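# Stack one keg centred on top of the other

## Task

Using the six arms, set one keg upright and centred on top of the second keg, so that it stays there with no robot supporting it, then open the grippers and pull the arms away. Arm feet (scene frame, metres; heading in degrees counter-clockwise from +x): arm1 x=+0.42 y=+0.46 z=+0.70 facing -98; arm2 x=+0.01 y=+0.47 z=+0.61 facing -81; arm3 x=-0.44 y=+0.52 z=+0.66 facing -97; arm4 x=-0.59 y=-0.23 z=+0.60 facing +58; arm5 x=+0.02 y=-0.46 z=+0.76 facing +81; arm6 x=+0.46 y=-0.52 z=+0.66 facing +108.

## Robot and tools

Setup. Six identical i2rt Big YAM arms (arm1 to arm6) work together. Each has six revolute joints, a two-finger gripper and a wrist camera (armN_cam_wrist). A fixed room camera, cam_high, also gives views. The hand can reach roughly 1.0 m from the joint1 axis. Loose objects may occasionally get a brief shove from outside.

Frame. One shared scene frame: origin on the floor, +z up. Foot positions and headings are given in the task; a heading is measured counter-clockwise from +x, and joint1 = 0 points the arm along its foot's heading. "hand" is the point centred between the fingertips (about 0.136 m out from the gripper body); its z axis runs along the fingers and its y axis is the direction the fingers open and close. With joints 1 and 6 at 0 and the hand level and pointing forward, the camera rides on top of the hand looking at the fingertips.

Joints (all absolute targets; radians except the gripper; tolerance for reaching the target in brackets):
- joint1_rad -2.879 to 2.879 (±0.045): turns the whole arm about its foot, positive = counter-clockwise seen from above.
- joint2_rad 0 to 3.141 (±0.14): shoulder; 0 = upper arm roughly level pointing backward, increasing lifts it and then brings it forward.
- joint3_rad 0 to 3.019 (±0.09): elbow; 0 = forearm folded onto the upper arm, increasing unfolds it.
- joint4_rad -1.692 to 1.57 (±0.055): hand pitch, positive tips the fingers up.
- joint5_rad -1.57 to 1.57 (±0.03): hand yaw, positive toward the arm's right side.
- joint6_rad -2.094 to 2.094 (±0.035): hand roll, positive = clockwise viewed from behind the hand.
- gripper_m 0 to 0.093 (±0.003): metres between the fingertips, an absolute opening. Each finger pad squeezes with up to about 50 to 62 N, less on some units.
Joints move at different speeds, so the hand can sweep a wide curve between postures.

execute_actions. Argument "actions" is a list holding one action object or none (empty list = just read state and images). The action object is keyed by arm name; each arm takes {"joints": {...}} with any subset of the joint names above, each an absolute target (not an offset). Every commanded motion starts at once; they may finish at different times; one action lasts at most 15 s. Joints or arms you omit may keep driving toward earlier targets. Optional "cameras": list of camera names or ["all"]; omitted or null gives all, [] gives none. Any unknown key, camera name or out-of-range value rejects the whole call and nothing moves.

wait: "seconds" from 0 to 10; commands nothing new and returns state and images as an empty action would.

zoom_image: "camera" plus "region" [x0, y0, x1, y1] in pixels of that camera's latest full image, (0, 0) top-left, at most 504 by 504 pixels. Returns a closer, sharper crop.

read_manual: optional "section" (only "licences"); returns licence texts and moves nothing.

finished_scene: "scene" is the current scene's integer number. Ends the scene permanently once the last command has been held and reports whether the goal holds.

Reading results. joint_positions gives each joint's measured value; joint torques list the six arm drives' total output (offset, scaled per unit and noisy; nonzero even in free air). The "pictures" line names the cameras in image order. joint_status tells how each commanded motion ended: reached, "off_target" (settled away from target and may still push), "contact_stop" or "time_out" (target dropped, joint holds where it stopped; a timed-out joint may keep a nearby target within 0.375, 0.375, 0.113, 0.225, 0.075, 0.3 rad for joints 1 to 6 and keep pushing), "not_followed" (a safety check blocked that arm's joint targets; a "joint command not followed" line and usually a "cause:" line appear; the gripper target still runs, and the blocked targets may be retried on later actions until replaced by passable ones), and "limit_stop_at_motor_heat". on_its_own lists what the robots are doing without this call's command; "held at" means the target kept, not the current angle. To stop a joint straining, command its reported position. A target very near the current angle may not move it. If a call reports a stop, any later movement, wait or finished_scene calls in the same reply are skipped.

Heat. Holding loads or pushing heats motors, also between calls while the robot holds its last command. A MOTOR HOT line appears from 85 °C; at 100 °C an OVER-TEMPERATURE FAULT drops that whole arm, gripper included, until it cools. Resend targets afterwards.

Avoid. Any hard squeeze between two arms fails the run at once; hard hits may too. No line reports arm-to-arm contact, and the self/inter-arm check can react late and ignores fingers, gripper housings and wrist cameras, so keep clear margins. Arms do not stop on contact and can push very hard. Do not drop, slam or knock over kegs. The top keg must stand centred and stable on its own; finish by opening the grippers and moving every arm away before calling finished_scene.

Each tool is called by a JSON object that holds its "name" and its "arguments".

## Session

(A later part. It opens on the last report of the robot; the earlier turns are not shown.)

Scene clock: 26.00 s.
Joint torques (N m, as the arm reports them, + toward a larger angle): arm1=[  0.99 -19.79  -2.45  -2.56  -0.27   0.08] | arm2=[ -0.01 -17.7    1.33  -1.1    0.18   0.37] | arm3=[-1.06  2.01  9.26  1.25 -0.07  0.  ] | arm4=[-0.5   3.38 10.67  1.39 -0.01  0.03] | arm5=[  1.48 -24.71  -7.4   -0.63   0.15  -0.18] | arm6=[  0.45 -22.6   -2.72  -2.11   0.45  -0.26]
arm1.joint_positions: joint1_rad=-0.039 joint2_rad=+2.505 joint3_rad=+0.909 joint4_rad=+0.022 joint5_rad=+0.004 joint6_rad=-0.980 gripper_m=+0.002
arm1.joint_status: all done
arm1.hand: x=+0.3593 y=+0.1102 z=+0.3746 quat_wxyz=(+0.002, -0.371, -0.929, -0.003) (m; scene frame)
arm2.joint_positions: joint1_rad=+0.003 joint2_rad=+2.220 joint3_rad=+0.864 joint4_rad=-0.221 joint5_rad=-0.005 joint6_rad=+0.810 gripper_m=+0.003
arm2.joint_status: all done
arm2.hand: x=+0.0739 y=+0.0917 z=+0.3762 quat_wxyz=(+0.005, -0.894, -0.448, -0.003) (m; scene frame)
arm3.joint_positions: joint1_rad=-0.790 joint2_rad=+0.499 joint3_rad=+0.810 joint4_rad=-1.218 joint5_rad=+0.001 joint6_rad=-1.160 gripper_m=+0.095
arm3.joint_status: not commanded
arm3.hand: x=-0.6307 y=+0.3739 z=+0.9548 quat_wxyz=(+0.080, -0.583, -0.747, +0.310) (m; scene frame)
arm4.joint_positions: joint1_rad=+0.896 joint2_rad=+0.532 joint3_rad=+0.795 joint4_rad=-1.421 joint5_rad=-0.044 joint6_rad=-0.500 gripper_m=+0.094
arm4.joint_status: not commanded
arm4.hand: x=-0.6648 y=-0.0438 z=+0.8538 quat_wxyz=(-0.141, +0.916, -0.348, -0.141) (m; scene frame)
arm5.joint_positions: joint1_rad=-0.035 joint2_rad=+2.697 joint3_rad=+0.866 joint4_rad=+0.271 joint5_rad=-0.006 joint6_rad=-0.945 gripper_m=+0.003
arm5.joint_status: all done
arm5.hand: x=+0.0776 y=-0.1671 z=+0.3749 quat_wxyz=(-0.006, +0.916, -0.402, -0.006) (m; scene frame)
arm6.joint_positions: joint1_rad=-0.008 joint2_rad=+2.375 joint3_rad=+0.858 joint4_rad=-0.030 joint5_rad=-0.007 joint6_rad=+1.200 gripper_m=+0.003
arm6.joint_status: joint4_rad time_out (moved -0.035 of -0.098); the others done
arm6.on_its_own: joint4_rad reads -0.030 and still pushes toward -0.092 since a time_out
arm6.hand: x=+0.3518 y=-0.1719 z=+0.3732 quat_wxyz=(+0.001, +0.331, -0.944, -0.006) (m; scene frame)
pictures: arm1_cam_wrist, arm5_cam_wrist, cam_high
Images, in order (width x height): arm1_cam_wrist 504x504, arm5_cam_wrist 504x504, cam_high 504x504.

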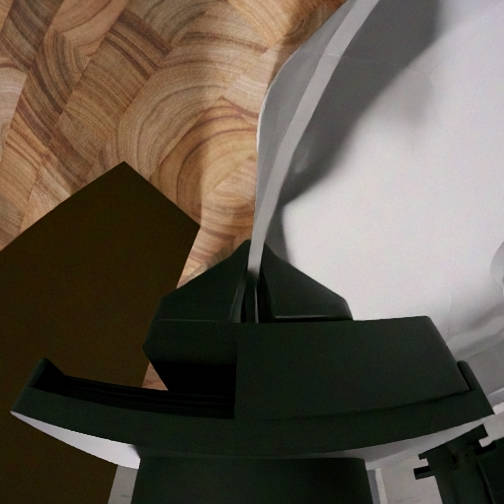

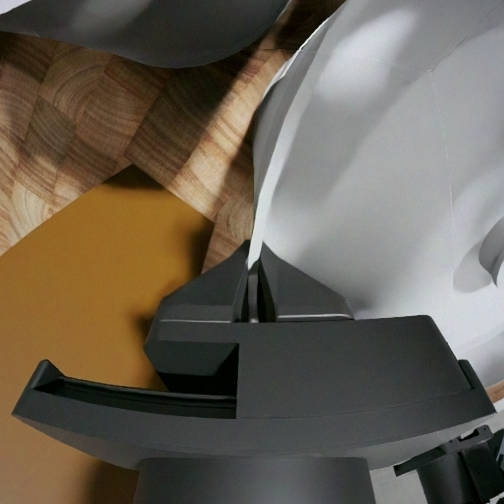

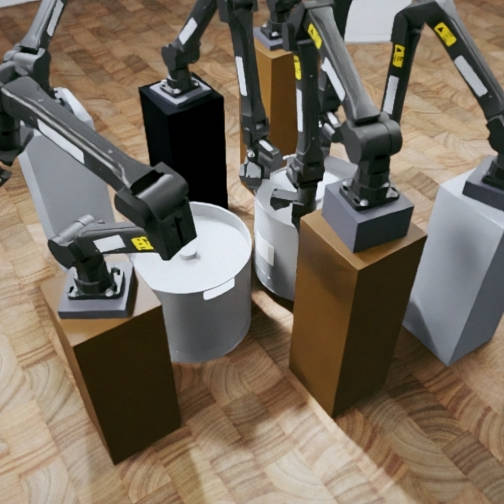

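{"name": "execute_actions", "arguments": {"actions": [{"arm1":{"joints":{"joint2_rad":2.05,"joint3_rad":0.805,"joint4_rad":-0.203}},"arm2":{"joints":{"joint2_rad":1.79,"joint3_rad":0.87,"joint4_rad":-0.493}},"arm5":{"joints":{"joint2_rad":2.26,"joint3_rad":0.645,"joint4_rad":0.11}},"arm6":{"joints":{"joint2_rad":1.92,"joint3_rad":0.785,"joint4_rad":-0.298}}}], "cameras": []}}

{"name": "execute_actions", "arguments": {"actions": [{"arm1":{"joints":{"joint2_rad":1.69,"joint3_rad":0.805,"joint4_rad":-0.53}},"arm2":{"joints":{"joint2_rad":1.5,"joint3_rad":0.96,"joint4_rad":-0.838}},"arm5":{"joints":{"joint2_rad":1.81,"joint3_rad":0.575,"joint4_rad":-0.226}},"arm6":{"joints":{"joint2_rad":1.575,"joint3_rad":0.825,"joint4_rad":-0.651}}}], "cameras": []}}

{"name": "execute_actions", "arguments": {"actions": [{"arm1":{"joints":{"joint2_rad":1.38,"joint3_rad":0.93,"joint4_rad":-0.932}},"arm2":{"joints":{"joint2_rad":1.305,"joint3_rad":1.15,"joint4_rad":-1.211}},"arm5":{"joints":{"joint2_rad":1.365,"joint3_rad":0.66,"joint4_rad":-0.713}},"arm6":{"joints":{"joint2_rad":1.31,"joint3_rad":0.985,"joint4_rad":-1.052}},"arm4":{"joints":{"joint1_rad":0.3,"joint2_rad":0.1,"joint3_rad":0.1,"joint4_rad":-0.5,"joint5_rad":0,"joint6_rad":0}}}], "cameras": ["cam_high","arm1_cam_wrist","arm4_cam_wrist"]}}

Scene clock: 30.10 s.
Joint torques (N m, as the arm reports them, + toward a larger angle): arm1=[  0.52 -20.51   3.96  -0.96  -0.5    0.08] | arm2=[ -0.28 -18.78   9.51   0.33  -0.12   0.41] | arm3=[-1.03  2.03  9.26  1.26 -0.07  0.  ] | arm4=[-0.56  3.44 10.69  1.39 -0.01  0.03] | arm5=[  2.   -21.68  -1.67  -0.1   -0.08  -0.15] | arm6=[  0.63 -23.12   5.1   -0.51   0.48  -0.2 ]
arm1.joint_positions: joint1_rad=-0.035 joint2_rad=+2.155 joint3_rad=+0.774 joint4_rad=-0.186 joint5_rad=+0.010 joint6_rad=-0.980 gripper_m=+0.002
arm1.joint_status: all done
arm1.hand: x=+0.3585 y=+0.1057 z=+0.4893 quat_wxyz=(+0.004, -0.370, -0.929, +0.001) (m; scene frame)
arm2.joint_positions: joint1_rad=+0.003 joint2_rad=+1.885 joint3_rad=+0.820 joint4_rad=-0.491 joint5_rad=+0.002 joint6_rad=+0.805 gripper_m=+0.003
arm2.joint_status: all done
arm2.hand: x=+0.0742 y=+0.0835 z=+0.4938 quat_wxyz=(-0.004, -0.893, -0.450, +0.003) (m; scene frame)
arm3.joint_positions: joint1_rad=-0.790 joint2_rad=+0.499 joint3_rad=+0.810 joint4_rad=-1.218 joint5_rad=+0.001 joint6_rad=-1.160 gripper_m=+0.095
arm3.joint_status: not commanded
arm3.hand: x=-0.6307 y=+0.3739 z=+0.9548 quat_wxyz=(+0.080, -0.583, -0.747, +0.310) (m; scene frame)
arm4.joint_positions: joint1_rad=+0.896 joint2_rad=+0.532 joint3_rad=+0.795 joint4_rad=-1.421 joint5_rad=-0.044 joint6_rad=-0.500 gripper_m=+0.094
arm4.joint_status: not commanded
arm4.hand: x=-0.6648 y=-0.0438 z=+0.8538 quat_wxyz=(-0.141, +0.916, -0.348, -0.141) (m; scene frame)
arm5.joint_positions: joint1_rad=-0.035 joint2_rad=+2.330 joint3_rad=+0.654 joint4_rad=+0.118 joint5_rad=+0.001 joint6_rad=-0.946 gripper_m=+0.003
arm5.joint_status: all done
arm5.hand: x=+0.0785 y=-0.1703 z=+0.4905 quat_wxyz=(-0.007, +0.916, -0.401, -0.003) (m; scene frame)
arm6.joint_positions: joint1_rad=-0.008 joint2_rad=+2.016 joint3_rad=+0.749 joint4_rad=-0.290 joint5_rad=-0.008 joint6_rad=+1.199 gripper_m=+0.003
arm6.joint_status: all done
arm6.hand: x=+0.3520 y=-0.1745 z=+0.4892 quat_wxyz=(+0.001, +0.331, -0.944, -0.001) (m; scene frame)
pictures: none
No camera images: the call's "cameras" was empty. Leave "cameras" out to get every camera's image.

Scene clock: 32.40 s.
Joint torques (N m, as the arm reports them, + toward a larger angle): arm1=[  0.64 -17.85  10.25  -0.44  -0.48   0.07] | arm2=[ -0.05 -15.5   17.13  -0.1    0.03   0.37] | arm3=[-1.05  1.94  9.25  1.25 -0.06  0.  ] | arm4=[-0.51  3.36 10.69  1.37 -0.02  0.03] | arm5=[  1.93 -22.25   3.99  -0.18   0.1   -0.25] | arm6=[  0.15 -20.76  10.95  -0.58   0.42  -0.23]
arm1.joint_positions: joint1_rad=-0.035 joint2_rad=+1.779 joint3_rad=+0.728 joint4_rad=-0.524 joint5_rad=+0.009 joint6_rad=-0.977 gripper_m=+0.002
arm1.joint_status: all done
arm1.hand: x=+0.3592 y=+0.1102 z=+0.6109 quat_wxyz=(+0.005, -0.371, -0.929, -0.003) (m; scene frame)
arm2.joint_positions: joint1_rad=+0.003 joint2_rad=+1.578 joint3_rad=+0.856 joint4_rad=-0.820 joint5_rad=-0.001 joint6_rad=+0.809 gripper_m=+0.003
arm2.joint_status: joint3_rad time_out (moved +0.036 of +0.140); the others done
arm2.on_its_own: joint3_rad reads +0.856 and still pushes toward +0.960 since a time_out
arm2.hand: x=+0.0740 y=+0.0890 z=+0.6147 quat_wxyz=(-0.011, -0.894, -0.448, +0.003) (m; scene frame)
arm3.joint_positions: joint1_rad=-0.790 joint2_rad=+0.499 joint3_rad=+0.810 joint4_rad=-1.218 joint5_rad=+0.001 joint6_rad=-1.160 gripper_m=+0.095
arm3.joint_status: not commanded
arm3.hand: x=-0.6307 y=+0.3739 z=+0.9548 quat_wxyz=(+0.080, -0.583, -0.747, +0.310) (m; scene frame)
arm4.joint_positions: joint1_rad=+0.896 joint2_rad=+0.532 joint3_rad=+0.795 joint4_rad=-1.421 joint5_rad=-0.044 joint6_rad=-0.500 gripper_m=+0.094
arm4.joint_status: not commanded
arm4.hand: x=-0.6648 y=-0.0438 z=+0.8538 quat_wxyz=(-0.141, +0.916, -0.348, -0.141) (m; scene frame)
arm5.joint_positions: joint1_rad=-0.030 joint2_rad=+1.890 joint3_rad=+0.560 joint4_rad=-0.215 joint5_rad=-0.005 joint6_rad=-0.939 gripper_m=+0.003
arm5.joint_status: all done
arm5.hand: x=+0.0779 y=-0.1626 z=+0.6101 quat_wxyz=(-0.013, +0.916, -0.402, -0.007) (m; scene frame)
arm6.joint_positions: joint1_rad=-0.009 joint2_rad=+1.655 joint3_rad=+0.751 joint4_rad=-0.638 joint5_rad=-0.006 joint6_rad=+1.199 gripper_m=+0.003
arm6.joint_status: all done
arm6.hand: x=+0.3512 y=-0.1724 z=+0.6127 quat_wxyz=(+0.000, +0.331, -0.944, -0.009) (m; scene frame)
pictures: none
No camera images: the call's "cameras" was empty. Leave "cameras" out to get every camera's image.

not run: a stop came earlier in this reply.

{"name": "execute_actions", "arguments": {"actions": [{"arm1":{"joints":{"joint2_rad":1.39,"joint3_rad":0.955,"joint4_rad":-0.932}},"arm2":{"joints":{"joint2_rad":1.32,"joint3_rad":1.17,"joint4_rad":-1.211}},"arm5":{"joints":{"joint2_rad":1.365,"joint3_rad":0.675,"joint4_rad":-0.713}},"arm6":{"joints":{"joint2_rad":1.32,"joint3_rad":1.005,"joint4_rad":-1.052}}}], "cameras": ["cam_high","arm4_cam_wrist"]}}

Scene clock: 36.80 s.
Joint torques (N m, as the arm reports them, + toward a larger angle): arm1=[  0.41 -18.28  15.7   -1.3   -1.12   0.01] | arm2=[ -0.31 -14.64  19.96  -0.15  -0.87   0.33] | arm3=[-1.06  2.02  9.27  1.24 -0.06  0.  ] | arm4=[-0.57  3.37 10.66  1.33 -0.02  0.04] | arm5=[  1.88 -19.88  15.22  -1.17  -0.18  -0.04] | arm6=[  0.85 -16.54  16.32  -0.56   0.91  -0.1 ]
arm1.joint_positions: joint1_rad=-0.033 joint2_rad=+1.506 joint3_rad=+0.825 joint4_rad=-0.909 joint5_rad=+0.025 joint6_rad=-0.975 gripper_m=+0.003
arm1.joint_status: joint3_rad time_out (moved +0.096 of +0.227); the others done
arm1.on_its_own: joint3_rad reads +0.825 and still pushes toward +0.937 since a time_out
arm1.hand: x=+0.3568 y=+0.1085 z=+0.7276 quat_wxyz=(+0.014, -0.371, -0.929, -0.009) (m; scene frame)
arm2.joint_positions: joint1_rad=+0.007 joint2_rad=+1.398 joint3_rad=+1.047 joint4_rad=-1.191 joint5_rad=+0.020 joint6_rad=+0.814 gripper_m=+0.003
arm2.joint_status: joint3_rad time_out (moved +0.191 of +0.314); the others done
arm2.on_its_own: joint3_rad reads +1.047 and still pushes toward +1.160 since a time_out
arm2.hand: x=+0.0728 y=+0.0848 z=+0.7425 quat_wxyz=(-0.009, -0.894, -0.447, +0.013) (m; scene frame)
arm3.joint_positions: joint1_rad=-0.790 joint2_rad=+0.499 joint3_rad=+0.810 joint4_rad=-1.218 joint5_rad=+0.001 joint6_rad=-1.160 gripper_m=+0.095
arm3.joint_status: not commanded
arm3.hand: x=-0.6307 y=+0.3739 z=+0.9548 quat_wxyz=(+0.080, -0.583, -0.747, +0.310) (m; scene frame)
arm4.joint_positions: joint1_rad=+0.896 joint2_rad=+0.532 joint3_rad=+0.795 joint4_rad=-1.421 joint5_rad=-0.044 joint6_rad=-0.500 gripper_m=+0.094
arm4.joint_status: not commanded
arm4.hand: x=-0.6648 y=-0.0438 z=+0.8538 quat_wxyz=(-0.141, +0.916, -0.348, -0.141) (m; scene frame)
arm5.joint_positions: joint1_rad=-0.035 joint2_rad=+1.458 joint3_rad=+0.582 joint4_rad=-0.669 joint5_rad=+0.001 joint6_rad=-0.955 gripper_m=+0.003
arm5.joint_status: joint3_rad time_out (moved +0.022 of +0.115); the others done
arm5.on_its_own: joint3_rad reads +0.582 and still pushes toward +0.675 since a time_out
arm5.hand: x=+0.0798 y=-0.1686 z=+0.7333 quat_wxyz=(-0.014, +0.918, -0.397, -0.004) (m; scene frame)
arm6.joint_positions: joint1_rad=-0.011 joint2_rad=+1.384 joint3_rad=+0.871 joint4_rad=-1.045 joint5_rad=-0.018 joint6_rad=+1.192 gripper_m=+0.003
arm6.joint_status: joint3_rad time_out (moved +0.120 of +0.254); the others done
arm6.on_its_own: joint3_rad reads +0.871 and still pushes toward +0.984 since a time_out
arm6.hand: x=+0.3520 y=-0.1817 z=+0.7386 quat_wxyz=(+0.007, +0.333, -0.943, -0.001) (m; scene frame)
pictures: arm4_cam_wrist, cam_high
joint command not followed: on one or more control steps a check withheld the commanded joint targets of the arm1 arm, and it was not sent them on those steps.
cause: the commanded joint targets would bring a part of the robot too close to another arm (this arm's wrist (the part past joint 4) and the other arm's wrist (the part past joint 4)); next, command targets that bring no part of the robot closer to that arm.
joint command not followed: on one or more control steps a check withheld the commanded joint targets of the arm2 arm, and it was not sent them on those steps.
cause: the commanded joint targets would bring a part of the robot too close to another arm (this arm's wrist (the part past joint 4) and the other arm's wrist (the part past joint 4)); next, command targets that bring no part of the robot closer to that arm.
joint command not followed: on one or more control steps a check withheld the commanded joint targets of the arm5 arm, and it was not sent them on those steps.
cause: the commanded joint targets would bring a part of the robot too close to another arm (this arm's wrist (the part past joint 4) and the other arm's wrist (the part past joint 4)); next, command targets that bring no part of the robot closer to that arm.
joint command not followed: on one or more control steps a check withheld the commanded joint targets of the arm6 arm, and it was not sent them on those steps.
cause: the commanded joint targets would bring a part of the robot too close to another arm (this arm's wrist (the part past joint 4) and the other arm's wrist (the part past joint 4)); next, command targets that bring no part of the robot closer to that arm.
Images, in order (width x height): arm4_cam_wrist 504x504, cam_high 504x504.

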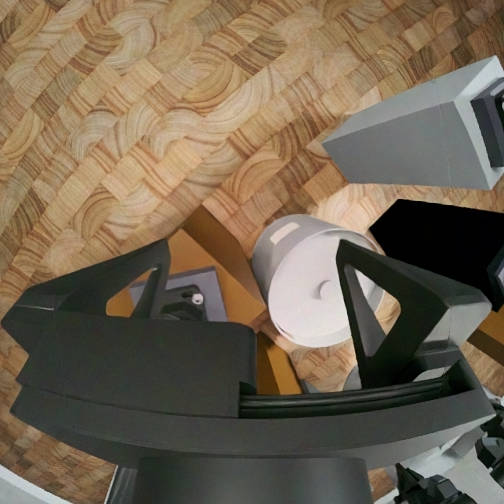

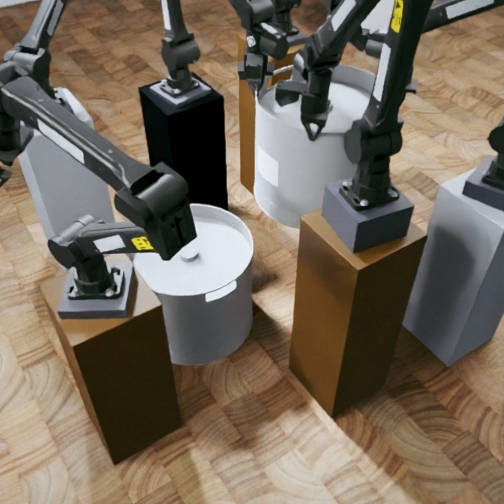

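{"name": "execute_actions", "arguments": {"actions": [{"arm1":{"joints":{"joint1_rad":-0.417,"joint2_rad":1.465,"joint3_rad":1.055,"joint4_rad":-0.945,"joint6_rad":-1.36}},"arm2":{"joints":{"joint1_rad":-0.386,"joint2_rad":1.29,"joint3_rad":1.14,"joint4_rad":-1.211,"joint6_rad":0.431}},"arm5":{"joints":{"joint1_rad":0.447,"joint2_rad":1.42,"joint3_rad":0.745,"joint4_rad":-0.721,"joint6_rad":-0.467}},"arm6":{"joints":{"joint1_rad":0.305,"joint2_rad":1.5,"joint3_rad":1.235,"joint4_rad":-1.079,"joint6_rad":1.5}},"arm4":{"joints":{"joint1_rad":1.3}}}], "cameras": ["cam_high"]}}

Scene clock: 41.70 s.
Joint torques (N m, as the arm reports them, + toward a larger angle): arm1=[  1.85 -18.37  15.91  -1.47  -1.     0.34] | arm2=[ -0.02 -14.37  19.34   0.3   -0.05   0.37] | arm3=[-1.06  1.97  9.23  1.23 -0.06  0.  ] | arm4=[-0.59  3.32 10.68  1.37 -0.02  0.04] | arm5=[  2.39 -20.42  15.7   -0.7   -0.25   0.11] | arm6=[ -1.26 -21.7   16.34  -0.45   0.84  -0.14]
arm1.joint_positions: joint1_rad=-0.431 joint2_rad=+1.566 joint3_rad=+0.919 joint4_rad=-0.918 joint5_rad=+0.023 joint6_rad=-1.382 gripper_m=+0.003
arm1.joint_status: joint3_rad time_out (moved +0.095 of +0.230); the others done
arm1.on_its_own: joint3_rad reads +0.919 and still pushes toward +1.032 since a time_out
arm1.hand: x=+0.2061 y=+0.1286 z=+0.7345 quat_wxyz=(+0.012, -0.367, -0.930, -0.001) (m; scene frame)
arm2.joint_positions: joint1_rad=-0.397 joint2_rad=+1.368 joint3_rad=+1.036 joint4_rad=-1.204 joint5_rad=+0.000 joint6_rad=+0.401 gripper_m=+0.003
arm2.joint_status: joint3_rad time_out (moved -0.012 of +0.093); the others done
arm2.on_its_own: joint3_rad reads +1.036 and still pushes toward +1.140 since a time_out
arm2.hand: x=-0.0784 y=+0.0980 z=+0.7492 quat_wxyz=(-0.011, -0.892, -0.452, +0.011) (m; scene frame)
arm3.joint_positions: joint1_rad=-0.790 joint2_rad=+0.499 joint3_rad=+0.810 joint4_rad=-1.218 joint5_rad=+0.001 joint6_rad=-1.160 gripper_m=+0.095
arm3.joint_status: not commanded
arm3.hand: x=-0.6307 y=+0.3739 z=+0.9548 quat_wxyz=(+0.080, -0.583, -0.747, +0.310) (m; scene frame)
arm4.joint_positions: joint1_rad=+1.296 joint2_rad=+0.532 joint3_rad=+0.795 joint4_rad=-1.421 joint5_rad=-0.044 joint6_rad=-0.500 gripper_m=+0.094
arm4.joint_status: all done
arm4.hand: x=-0.7309 y=-0.0862 z=+0.8533 quat_wxyz=(-0.107, +0.967, -0.159, -0.167) (m; scene frame)
arm5.joint_positions: joint1_rad=+0.454 joint2_rad=+1.503 joint3_rad=+0.648 joint4_rad=-0.695 joint5_rad=+0.004 joint6_rad=-0.472 gripper_m=+0.003
arm5.joint_status: joint3_rad time_out (moved +0.067 of +0.163); the others done
arm5.on_its_own: joint3_rad reads +0.648 and still pushes toward +0.745 since a time_out
arm5.hand: x=-0.0701 y=-0.1530 z=+0.7375 quat_wxyz=(-0.011, +0.919, -0.394, -0.007) (m; scene frame)
arm6.joint_positions: joint1_rad=+0.316 joint2_rad=+1.574 joint3_rad=+1.101 joint4_rad=-1.069 joint5_rad=-0.015 joint6_rad=+1.513 gripper_m=+0.003
arm6.joint_status: joint3_rad time_out (moved +0.229 of +0.364); the others done
arm6.on_its_own: joint3_rad reads +1.101 and still pushes toward +1.213 since a time_out
arm6.hand: x=+0.2007 y=-0.1658 z=+0.7441 quat_wxyz=(+0.009, +0.336, -0.942, -0.005) (m; scene frame)
pictures: cam_high
Images, in order (width x height): cam_high 504x504.

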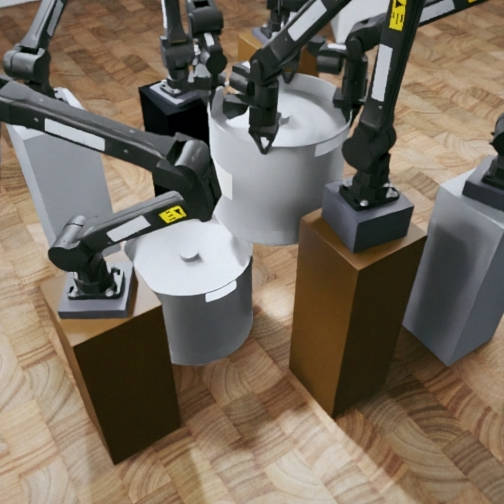

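{"name": "execute_actions", "arguments": {"actions": [{"arm1":{"joints":{"joint1_rad":-0.7,"joint2_rad":1.63,"joint3_rad":1.3,"joint4_rad":-1.005,"joint6_rad":-1.643}},"arm2":{"joints":{"joint1_rad":-0.746,"joint2_rad":1.39,"joint3_rad":1.245,"joint4_rad":-1.216,"joint6_rad":0.07}},"arm5":{"joints":{"joint1_rad":0.795,"joint2_rad":1.58,"joint3_rad":0.985,"joint4_rad":-0.774,"joint6_rad":-0.12}},"arm6":{"joints":{"joint1_rad":0.507,"joint2_rad":1.74,"joint3_rad":1.6,"joint4_rad":-1.178,"joint6_rad":1.7}},"arm4":{"joints":{"joint1_rad":0.7}}}], "cameras": ["cam_high"]}}

Scene clock: 45.30 s.
Joint torques (N m, as the arm reports them, + toward a larger angle): arm1=[  2.56 -24.22  16.13  -1.08  -0.43   0.33] | arm2=[ -0.13 -16.82  19.92  -0.3    0.06   0.28] | arm3=[-1.06  1.99  9.26  1.24 -0.06  0.  ] | arm4=[-1.2   3.41 10.67  1.37 -0.01  0.04] | arm5=[  1.82 -25.45  17.13  -0.51  -0.12   0.22] | arm6=[ -1.66 -29.28  16.7   -0.82   0.25  -0.32]
arm1.joint_positions: joint1_rad=-0.723 joint2_rad=+1.761 joint3_rad=+1.169 joint4_rad=-0.987 joint5_rad=+0.007 joint6_rad=-1.665 gripper_m=+0.004
arm1.joint_status: joint3_rad time_out (moved +0.250 of +0.381); the others done
arm1.on_its_own: joint3_rad reads +1.169 and still pushes toward +1.282 since a time_out
arm1.hand: x=+0.0605 y=+0.1490 z=+0.7317 quat_wxyz=(+0.001, -0.371, -0.929, -0.007) (m; scene frame)
arm2.joint_positions: joint1_rad=-0.757 joint2_rad=+1.479 joint3_rad=+1.134 joint4_rad=-1.191 joint5_rad=-0.004 joint6_rad=+0.049 gripper_m=+0.003
arm2.joint_status: joint3_rad time_out (moved +0.098 of +0.209); the others done
arm2.on_its_own: joint3_rad reads +1.134 and still pushes toward +1.245 since a time_out
arm2.hand: x=-0.2257 y=+0.1188 z=+0.7437 quat_wxyz=(-0.007, -0.894, -0.448, +0.014) (m; scene frame)
arm3.joint_positions: joint1_rad=-0.790 joint2_rad=+0.499 joint3_rad=+0.810 joint4_rad=-1.218 joint5_rad=+0.001 joint6_rad=-1.160 gripper_m=+0.095
arm3.joint_status: not commanded
arm3.hand: x=-0.6307 y=+0.3739 z=+0.9548 quat_wxyz=(+0.080, -0.583, -0.747, +0.310) (m; scene frame)
arm4.joint_positions: joint1_rad=+0.704 joint2_rad=+0.532 joint3_rad=+0.795 joint4_rad=-1.421 joint5_rad=-0.044 joint6_rad=-0.500 gripper_m=+0.094
arm4.joint_status: all done
arm4.hand: x=-0.6284 y=-0.0335 z=+0.8542 quat_wxyz=(-0.155, +0.878, -0.434, -0.127) (m; scene frame)
arm5.joint_positions: joint1_rad=+0.800 joint2_rad=+1.672 joint3_rad=+0.878 joint4_rad=-0.753 joint5_rad=+0.003 joint6_rad=-0.136 gripper_m=+0.003
arm5.joint_status: joint3_rad time_out (moved +0.229 of +0.337); the others done
arm5.on_its_own: joint3_rad reads +0.878 and still pushes toward +0.985 since a time_out
arm5.hand: x=-0.2170 y=-0.1364 z=+0.7410 quat_wxyz=(-0.008, +0.921, -0.389, -0.011) (m; scene frame)
arm6.joint_positions: joint1_rad=+0.524 joint2_rad=+1.846 joint3_rad=+1.464 joint4_rad=-1.160 joint5_rad=-0.004 joint6_rad=+1.731 gripper_m=+0.003
arm6.joint_status: joint3_rad time_out (moved +0.364 of +0.499); the others done
arm6.on_its_own: joint3_rad reads +1.464 and still pushes toward +1.577 since a time_out
arm6.hand: x=+0.0501 y=-0.1492 z=+0.7420 quat_wxyz=(+0.007, +0.331, -0.944, -0.006) (m; scene frame)
pictures: cam_high
joint command not followed: on one or more control steps a check withheld the commanded joint targets of the arm5 arm, and it was not sent them on those steps.
cause: the commanded joint targets would bring a part of the robot too close to another arm (this arm's wrist (the part past joint 4) and the other arm's wrist (the part past joint 4)); next, command targets that bring no part of the robot closer to that arm.
Images, in order (width x height): cam_high 504x504.

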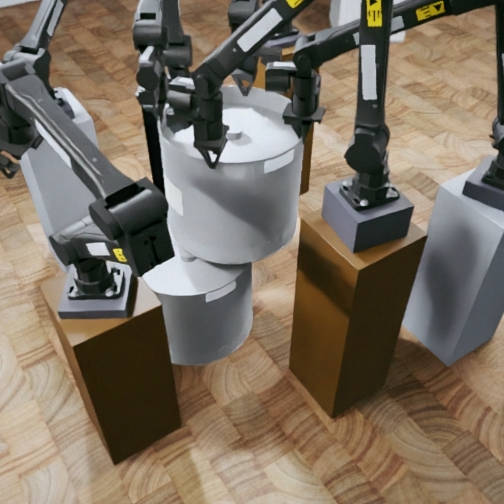

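{"name": "execute_actions", "arguments": {"actions": [{"arm1":{"joints":{"joint1_rad":-0.889,"joint2_rad":1.86,"joint3_rad":1.685,"joint4_rad":-1.136,"joint6_rad":-1.832}},"arm2":{"joints":{"joint1_rad":-1.009,"joint2_rad":1.59,"joint3_rad":1.49,"joint4_rad":-1.26,"joint6_rad":-0.19}},"arm5":{"joints":{"joint1_rad":1.009,"joint2_rad":1.795,"joint3_rad":1.335,"joint4_rad":-0.894,"joint6_rad":0.095}},"arm6":{"joints":{"joint1_rad":0.638,"joint2_rad":2.06,"joint3_rad":2.13,"joint4_rad":-1.383,"joint6_rad":1.834}},"arm3":{"joints":{"joint4_rad":-1.6}}}]}}

Scene clock: 48.93 s.
Joint torques (N m, as the arm reports them, + toward a larger angle): arm1=[  2.33 -31.22  16.51  -1.59  -0.21   0.27] | arm2=[ -0.82 -21.99  19.82  -0.48   0.08   0.18] | arm3=[-1.05  2.5   8.67  0.35 -0.08 -0.02] | arm4=[-1.19  3.46 10.7   1.36 -0.02  0.04] | arm5=[  2.07 -34.74  17.19  -0.66  -0.12   0.14] | arm6=[ -1.17 -36.83  17.09  -0.94   0.35  -0.21]
arm1.joint_positions: joint1_rad=-0.910 joint2_rad=+2.029 joint3_rad=+1.542 joint4_rad=-1.109 joint5_rad=+0.001 joint6_rad=-1.847 gripper_m=+0.004
arm1.joint_status: joint2_rad time_out (moved +0.268 of +0.099); joint3_rad time_out (moved +0.373 of +0.516); the others done
arm1.on_its_own: joint2_rad reads +2.029 and still pushes toward +1.860 since a time_out; joint3_rad reads +1.542 and still pushes toward +1.655 since a time_out
arm1.hand: x=-0.0823 y=+0.1666 z=+0.7165 quat_wxyz=(-0.007, -0.373, -0.928, -0.012) (m; scene frame)
arm2.joint_positions: joint1_rad=-1.012 joint2_rad=+1.706 joint3_rad=+1.380 joint4_rad=-1.231 joint5_rad=-0.005 joint6_rad=-0.202 gripper_m=+0.003
arm2.joint_status: joint3_rad time_out (moved +0.246 of +0.356); the others done
arm2.on_its_own: joint3_rad reads +1.380 and still pushes toward +1.490 since a time_out
arm2.hand: x=-0.3684 y=+0.1347 z=+0.7335 quat_wxyz=(-0.001, -0.895, -0.446, +0.006) (m; scene frame)
arm3.joint_positions: joint1_rad=-0.790 joint2_rad=+0.499 joint3_rad=+0.810 joint4_rad=-1.587 joint5_rad=+0.001 joint6_rad=-1.160 gripper_m=+0.095
arm3.joint_status: all done
arm3.hand: x=-0.5669 y=+0.4231 z=+0.9142 quat_wxyz=(+0.035, -0.609, -0.781, +0.137) (m; scene frame)
arm4.joint_positions: joint1_rad=+0.704 joint2_rad=+0.532 joint3_rad=+0.795 joint4_rad=-1.421 joint5_rad=-0.044 joint6_rad=-0.500 gripper_m=+0.094
arm4.joint_status: not commanded
arm4.hand: x=-0.6284 y=-0.0335 z=+0.8542 quat_wxyz=(-0.155, +0.878, -0.434, -0.127) (m; scene frame)
arm5.joint_positions: joint1_rad=+1.013 joint2_rad=+1.935 joint3_rad=+1.232 joint4_rad=-0.872 joint5_rad=+0.003 joint6_rad=+0.083 gripper_m=+0.003
arm5.joint_status: joint2_rad time_out (moved +0.263 of +0.123); joint3_rad time_out (moved +0.354 of +0.457); the others done
arm5.on_its_own: joint3_rad reads +1.232 and still pushes toward +1.335 since a time_out
arm5.hand: x=-0.3621 y=-0.1212 z=+0.7268 quat_wxyz=(-0.002, +0.920, -0.392, +0.000) (m; scene frame)
arm6.joint_positions: joint1_rad=+0.653 joint2_rad=+2.200 joint3_rad=+1.986 joint4_rad=-1.353 joint5_rad=-0.005 joint6_rad=+1.862 gripper_m=+0.005
arm6.joint_status: joint2_rad time_out (moved +0.354 of +0.214); joint3_rad time_out (moved +0.522 of +0.666); the others done
arm6.on_its_own: joint2_rad reads +2.200 and still pushes toward +2.060 since a time_out; joint3_rad reads +1.986 and still pushes toward +2.099 since a time_out
arm6.hand: x=-0.0944 y=-0.1359 z=+0.7220 quat_wxyz=(+0.001, +0.330, -0.944, +0.006) (m; scene frame)
pictures: arm1_cam_wrist, arm2_cam_wrist, arm3_cam_wrist, arm4_cam_wrist, arm5_cam_wrist, arm6_cam_wrist, cam_high
Images, in order (width x height): arm1_cam_wrist 504x504, arm2_cam_wrist 504x504, arm3_cam_wrist 504x504, arm4_cam_wrist 504x504, arm5_cam_wrist 504x504, arm6_cam_wrist 504x504, cam_high 504x504.

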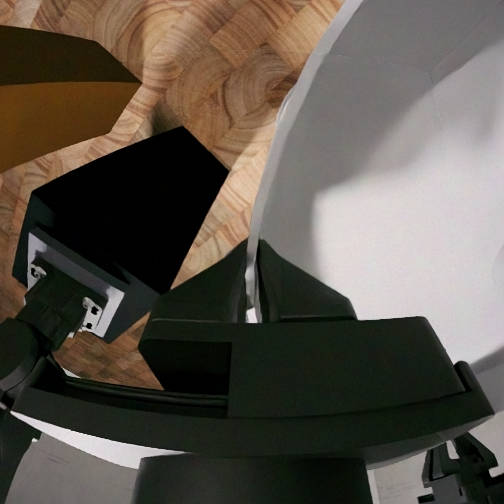

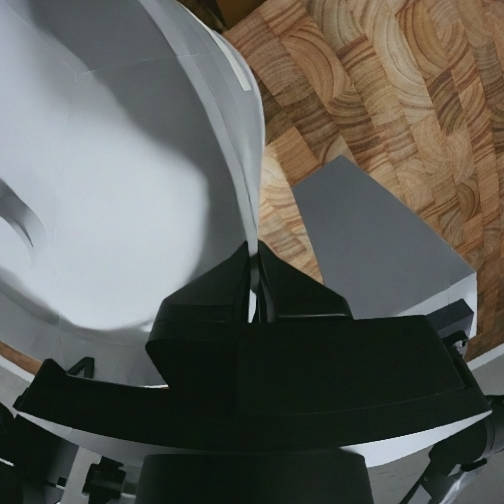

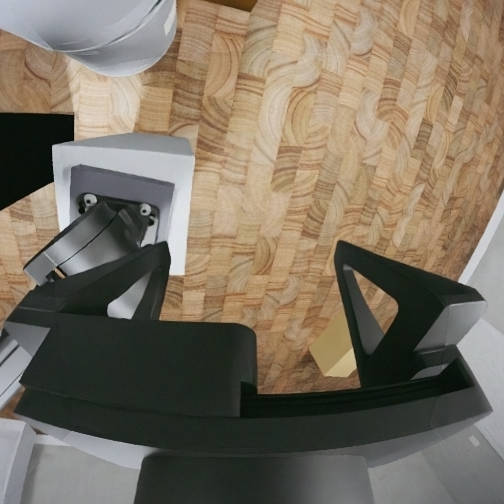

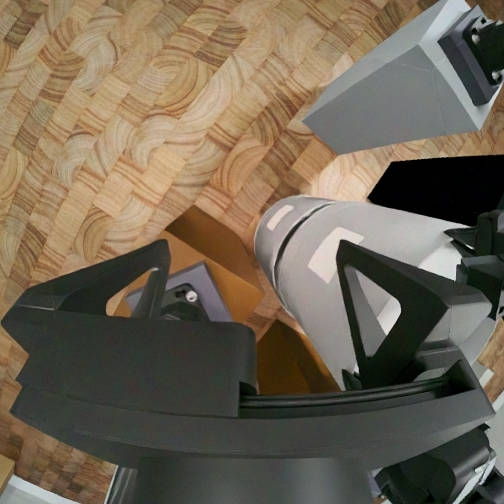

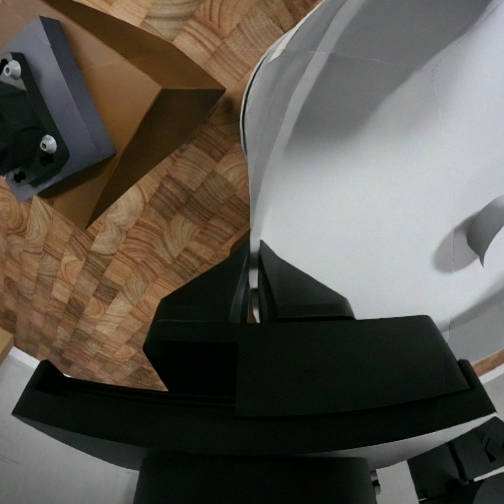

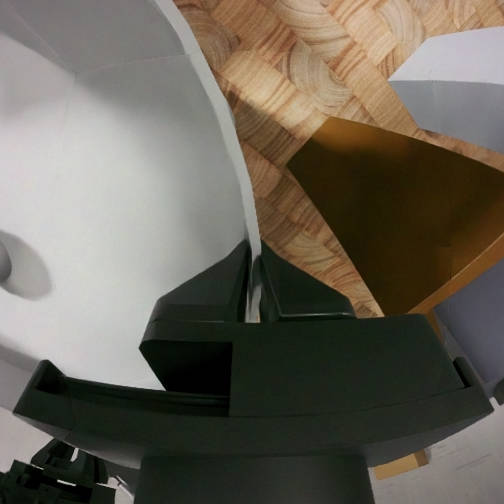

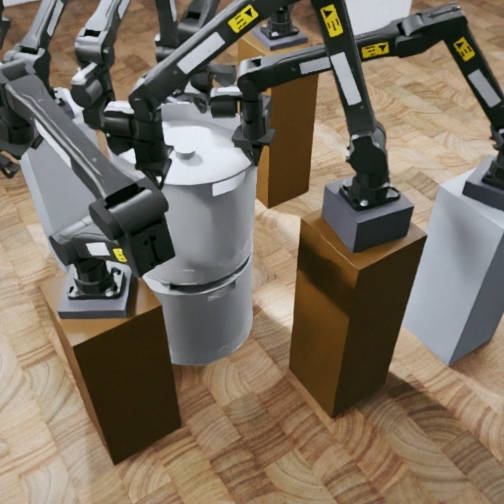

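{"name": "execute_actions", "arguments": {"actions": [{"arm1":{"joints":{"joint1_rad":-0.877,"joint2_rad":1.88,"joint3_rad":1.69,"joint4_rad":-1.09}},"arm2":{"joints":{"joint1_rad":-0.997,"joint2_rad":1.624,"joint3_rad":1.46,"joint4_rad":-1.18}},"arm5":{"joints":{"joint1_rad":1.021,"joint2_rad":1.822,"joint3_rad":1.305,"joint4_rad":-0.82}},"arm6":{"joints":{"joint1_rad":0.65,"joint2_rad":2.055,"joint3_rad":2.08,"joint4_rad":-1.32}}}]}}

Scene clock: 52.20 s.
Joint torques (N m, as the arm reports them, + toward a larger angle): arm1=[  3.02 -29.66  16.58  -0.28  -0.29   0.28] | arm2=[  0.14 -20.36  18.1    1.15  -0.54   0.15] | arm3=[-1.    2.57  8.67  0.36 -0.07 -0.02] | arm4=[-1.09  3.35 10.68  1.38 -0.01  0.04] | arm5=[  1.7  -33.28  14.57   1.02  -0.12   0.13] | arm6=[ -0.2  -37.87  15.73   0.19   0.36  -0.35]
arm1.joint_positions: joint1_rad=-0.910 joint2_rad=+2.029 joint3_rad=+1.542 joint4_rad=-1.090 joint5_rad=+0.004 joint6_rad=-1.847 gripper_m=+0.004
arm1.joint_status: joint2_rad time_out (moved +0.000 of -0.149); joint3_rad time_out (moved +0.000 of +0.148); the others done
arm1.on_its_own: joint2_rad reads +2.029 and still pushes toward +1.880 since a time_out; joint3_rad reads +1.542 and still pushes toward +1.655 since a time_out
arm1.hand: x=-0.0867 y=+0.1645 z=+0.7164 quat_wxyz=(+0.000, -0.373, -0.928, -0.005) (m; scene frame)
arm2.joint_positions: joint1_rad=-1.012 joint2_rad=+1.714 joint3_rad=+1.369 joint4_rad=-1.200 joint5_rad=+0.010 joint6_rad=-0.199 gripper_m=+0.003
arm2.joint_status: joint3_rad time_out (moved -0.011 of +0.080); the others done
arm2.on_its_own: joint3_rad reads +1.369 and still pushes toward +1.460 since a time_out
arm2.hand: x=-0.3726 y=+0.1341 z=+0.7259 quat_wxyz=(+0.004, -0.895, -0.445, +0.014) (m; scene frame)
arm3.joint_positions: joint1_rad=-0.790 joint2_rad=+0.499 joint3_rad=+0.810 joint4_rad=-1.587 joint5_rad=+0.001 joint6_rad=-1.160 gripper_m=+0.095
arm3.joint_status: not commanded
arm3.hand: x=-0.5669 y=+0.4231 z=+0.9142 quat_wxyz=(+0.035, -0.609, -0.781, +0.137) (m; scene frame)
arm4.joint_positions: joint1_rad=+0.704 joint2_rad=+0.532 joint3_rad=+0.795 joint4_rad=-1.421 joint5_rad=-0.044 joint6_rad=-0.500 gripper_m=+0.094
arm4.joint_status: not commanded
arm4.hand: x=-0.6284 y=-0.0335 z=+0.8542 quat_wxyz=(-0.155, +0.878, -0.434, -0.127) (m; scene frame)
arm5.joint_positions: joint1_rad=+1.020 joint2_rad=+1.948 joint3_rad=+1.232 joint4_rad=-0.842 joint5_rad=+0.002 joint6_rad=+0.090 gripper_m=+0.003
arm5.joint_status: all done
arm5.hand: x=-0.3685 y=-0.1206 z=+0.7203 quat_wxyz=(-0.004, +0.920, -0.392, -0.008) (m; scene frame)
arm6.joint_positions: joint1_rad=+0.659 joint2_rad=+2.200 joint3_rad=+1.986 joint4_rad=-1.334 joint5_rad=-0.004 joint6_rad=+1.871 gripper_m=+0.004
arm6.joint_status: joint2_rad time_out (moved +0.000 of -0.145); joint3_rad time_out (moved +0.000 of +0.094); the others done
arm6.on_its_own: joint2_rad reads +2.200 and still pushes toward +2.055 since a time_out; joint3_rad reads +1.986 and still pushes toward +2.080 since a time_out
arm6.hand: x=-0.1005 y=-0.1365 z=+0.7220 quat_wxyz=(+0.006, +0.329, -0.944, -0.002) (m; scene frame)
pictures: arm1_cam_wrist, arm2_cam_wrist, arm3_cam_wrist, arm4_cam_wrist, arm5_cam_wrist, arm6_cam_wrist, cam_high
Images, in order (width x height): arm1_cam_wrist 504x504, arm2_cam_wrist 504x504, arm3_cam_wrist 504x504, arm4_cam_wrist 504x504, arm5_cam_wrist 504x504, arm6_cam_wrist 504x504, cam_high 504x504.

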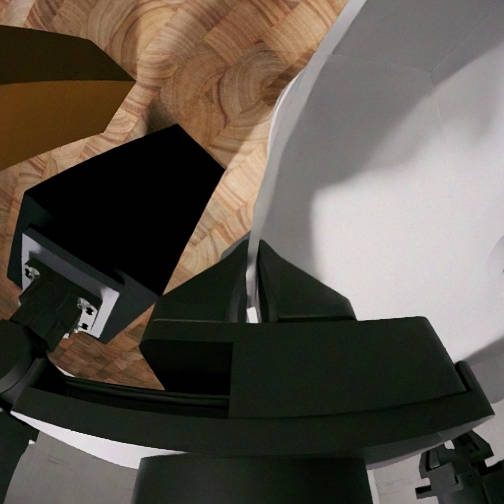

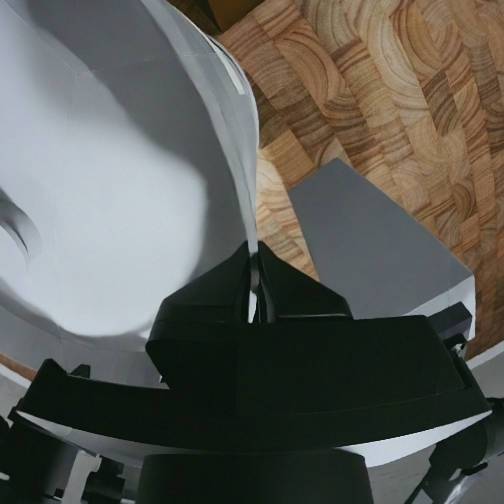

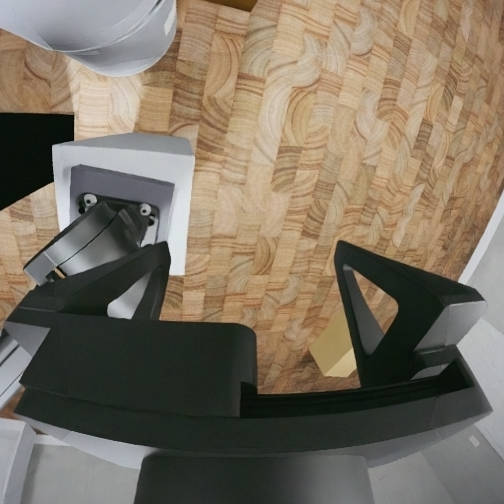

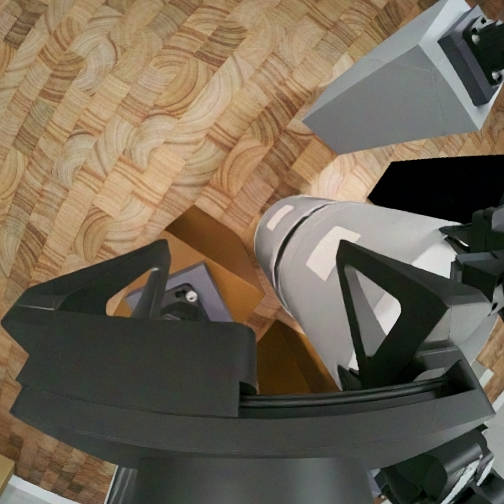

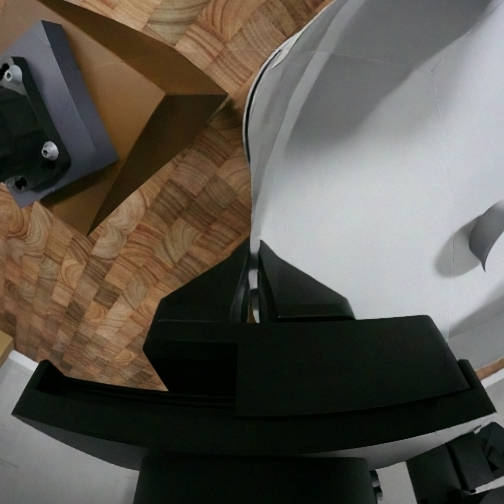

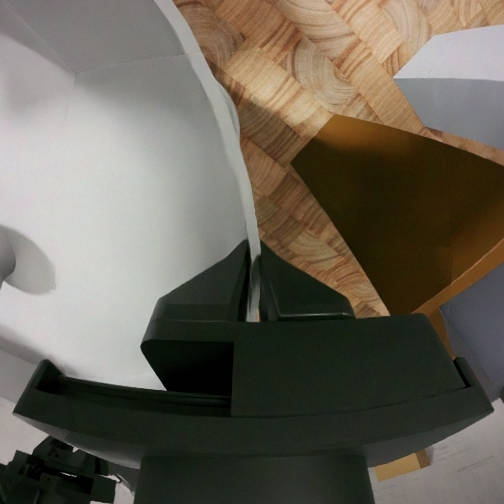

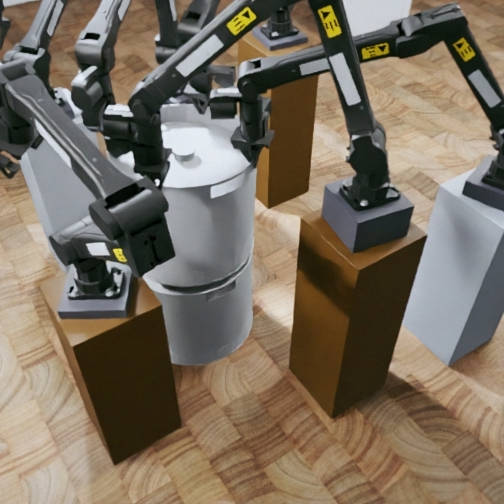

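Friction hysteresis; ease further.

{"name": "execute_actions", "arguments": {"actions": [{"arm1":{"joints":{"joint1_rad":-0.87,"joint2_rad":1.92,"joint3_rad":1.63,"joint4_rad":-1.07}},"arm2":{"joints":{"joint1_rad":-0.985,"joint2_rad":1.64,"joint3_rad":1.41,"joint4_rad":-1.16}},"arm5":{"joints":{"joint1_rad":1.035,"joint2_rad":1.85,"joint3_rad":1.26,"joint4_rad":-0.8}},"arm6":{"joints":{"joint1_rad":0.665,"joint2_rad":2.08,"joint3_rad":2.02,"joint4_rad":-1.3}}}]}}

Scene clock: 53.77 s.
Joint torques (N m, as the arm reports them, + toward a larger angle): arm1=[  3.37 -28.91  14.69  -0.16  -0.01   0.21] | arm2=[  0.95 -20.39  16.16   0.07  -0.13   0.09] | arm3=[-1.07  2.56  8.67  0.35 -0.08 -0.02] | arm4=[-1.2   3.34 10.69  1.36 -0.01  0.05] | arm5=[  3.52 -33.19  12.17   0.06  -0.23   0.04] | arm6=[  0.25 -36.27  13.34  -0.3   -0.04  -0.4 ]
arm1.joint_positions: joint1_rad=-0.902 joint2_rad=+2.056 joint3_rad=+1.541 joint4_rad=-1.072 joint5_rad=-0.004 joint6_rad=-1.842 gripper_m=+0.004
arm1.joint_status: all done
arm1.hand: x=-0.0840 y=+0.1592 z=+0.7006 quat_wxyz=(-0.006, -0.372, -0.928, -0.007) (m; scene frame)
arm2.joint_positions: joint1_rad=-1.004 joint2_rad=+1.734 joint3_rad=+1.338 joint4_rad=-1.147 joint5_rad=+0.001 joint6_rad=-0.193 gripper_m=+0.003
arm2.joint_status: all done
arm2.hand: x=-0.3697 y=+0.1298 z=+0.7052 quat_wxyz=(-0.001, -0.895, -0.446, +0.013) (m; scene frame)
arm3.joint_positions: joint1_rad=-0.790 joint2_rad=+0.499 joint3_rad=+0.810 joint4_rad=-1.587 joint5_rad=+0.001 joint6_rad=-1.160 gripper_m=+0.095
arm3.joint_status: not commanded
arm3.hand: x=-0.5669 y=+0.4231 z=+0.9142 quat_wxyz=(+0.035, -0.609, -0.781, +0.137) (m; scene frame)
arm4.joint_positions: joint1_rad=+0.704 joint2_rad=+0.532 joint3_rad=+0.795 joint4_rad=-1.421 joint5_rad=-0.044 joint6_rad=-0.500 gripper_m=+0.094
arm4.joint_status: not commanded
arm4.hand: x=-0.6284 y=-0.0335 z=+0.8542 quat_wxyz=(-0.155, +0.878, -0.434, -0.127) (m; scene frame)
arm5.joint_positions: joint1_rad=+1.025 joint2_rad=+1.974 joint3_rad=+1.208 joint4_rad=-0.801 joint5_rad=+0.005 joint6_rad=+0.094 gripper_m=+0.003
arm5.joint_status: all done
arm5.hand: x=-0.3652 y=-0.1263 z=+0.7012 quat_wxyz=(-0.004, +0.920, -0.392, -0.004) (m; scene frame)
arm6.joint_positions: joint1_rad=+0.665 joint2_rad=+2.203 joint3_rad=+1.953 joint4_rad=-1.307 joint5_rad=+0.002 joint6_rad=+1.875 gripper_m=+0.004
arm6.joint_status: all done
arm6.hand: x=-0.0981 y=-0.1414 z=+0.7080 quat_wxyz=(+0.001, +0.329, -0.944, +0.000) (m; scene frame)
pictures: arm1_cam_wrist, arm2_cam_wrist, arm3_cam_wrist, arm4_cam_wrist, arm5_cam_wrist, arm6_cam_wrist, cam_high
Images, in order (width x height): arm1_cam_wrist 504x504, arm2_cam_wrist 504x504, arm3_cam_wrist 504x504, arm4_cam_wrist 504x504, arm5_cam_wrist 504x504, arm6_cam_wrist 504x504, cam_high 504x504.

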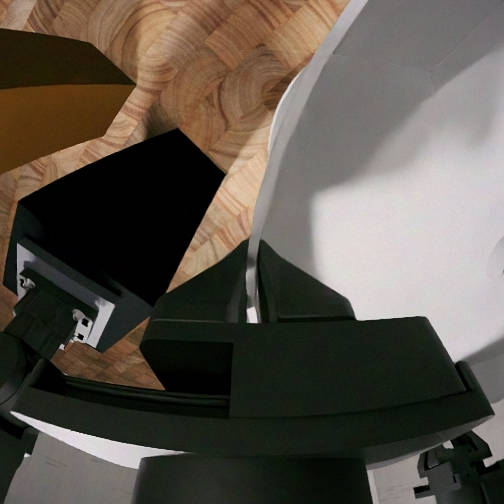

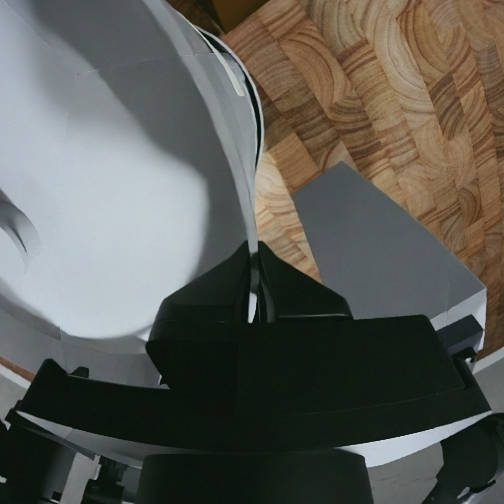

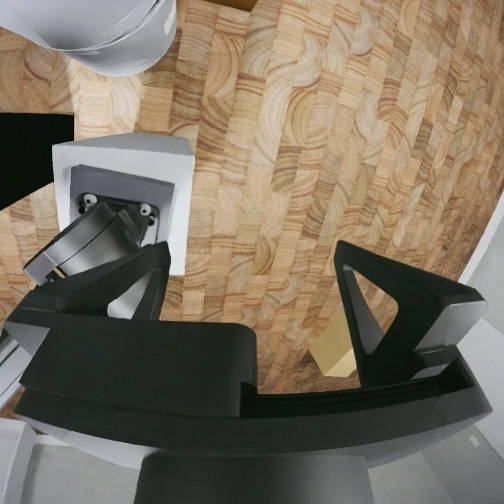

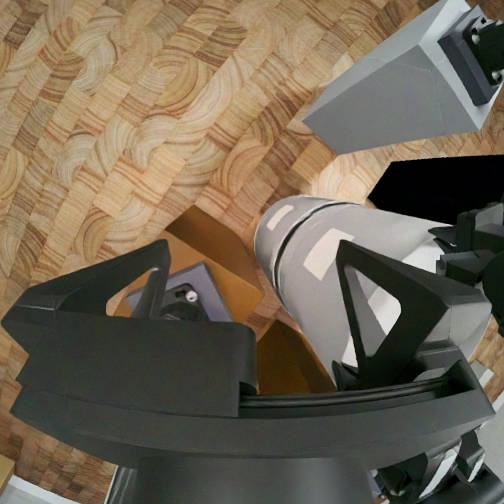

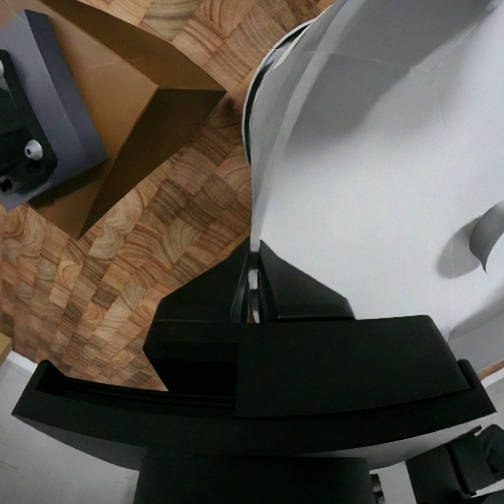

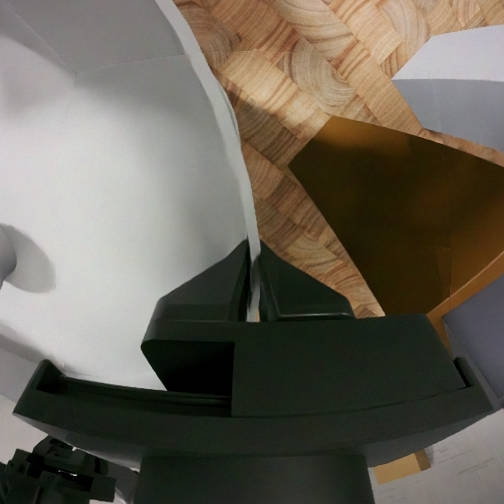

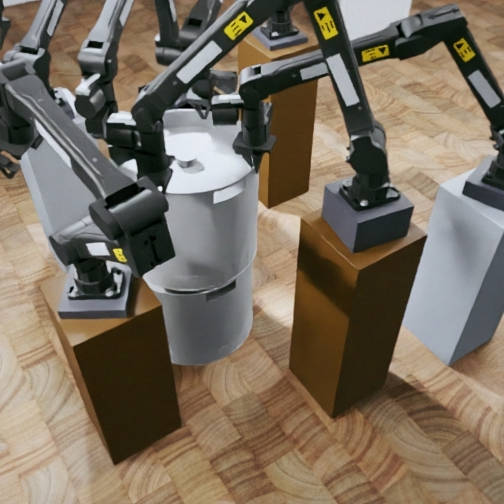

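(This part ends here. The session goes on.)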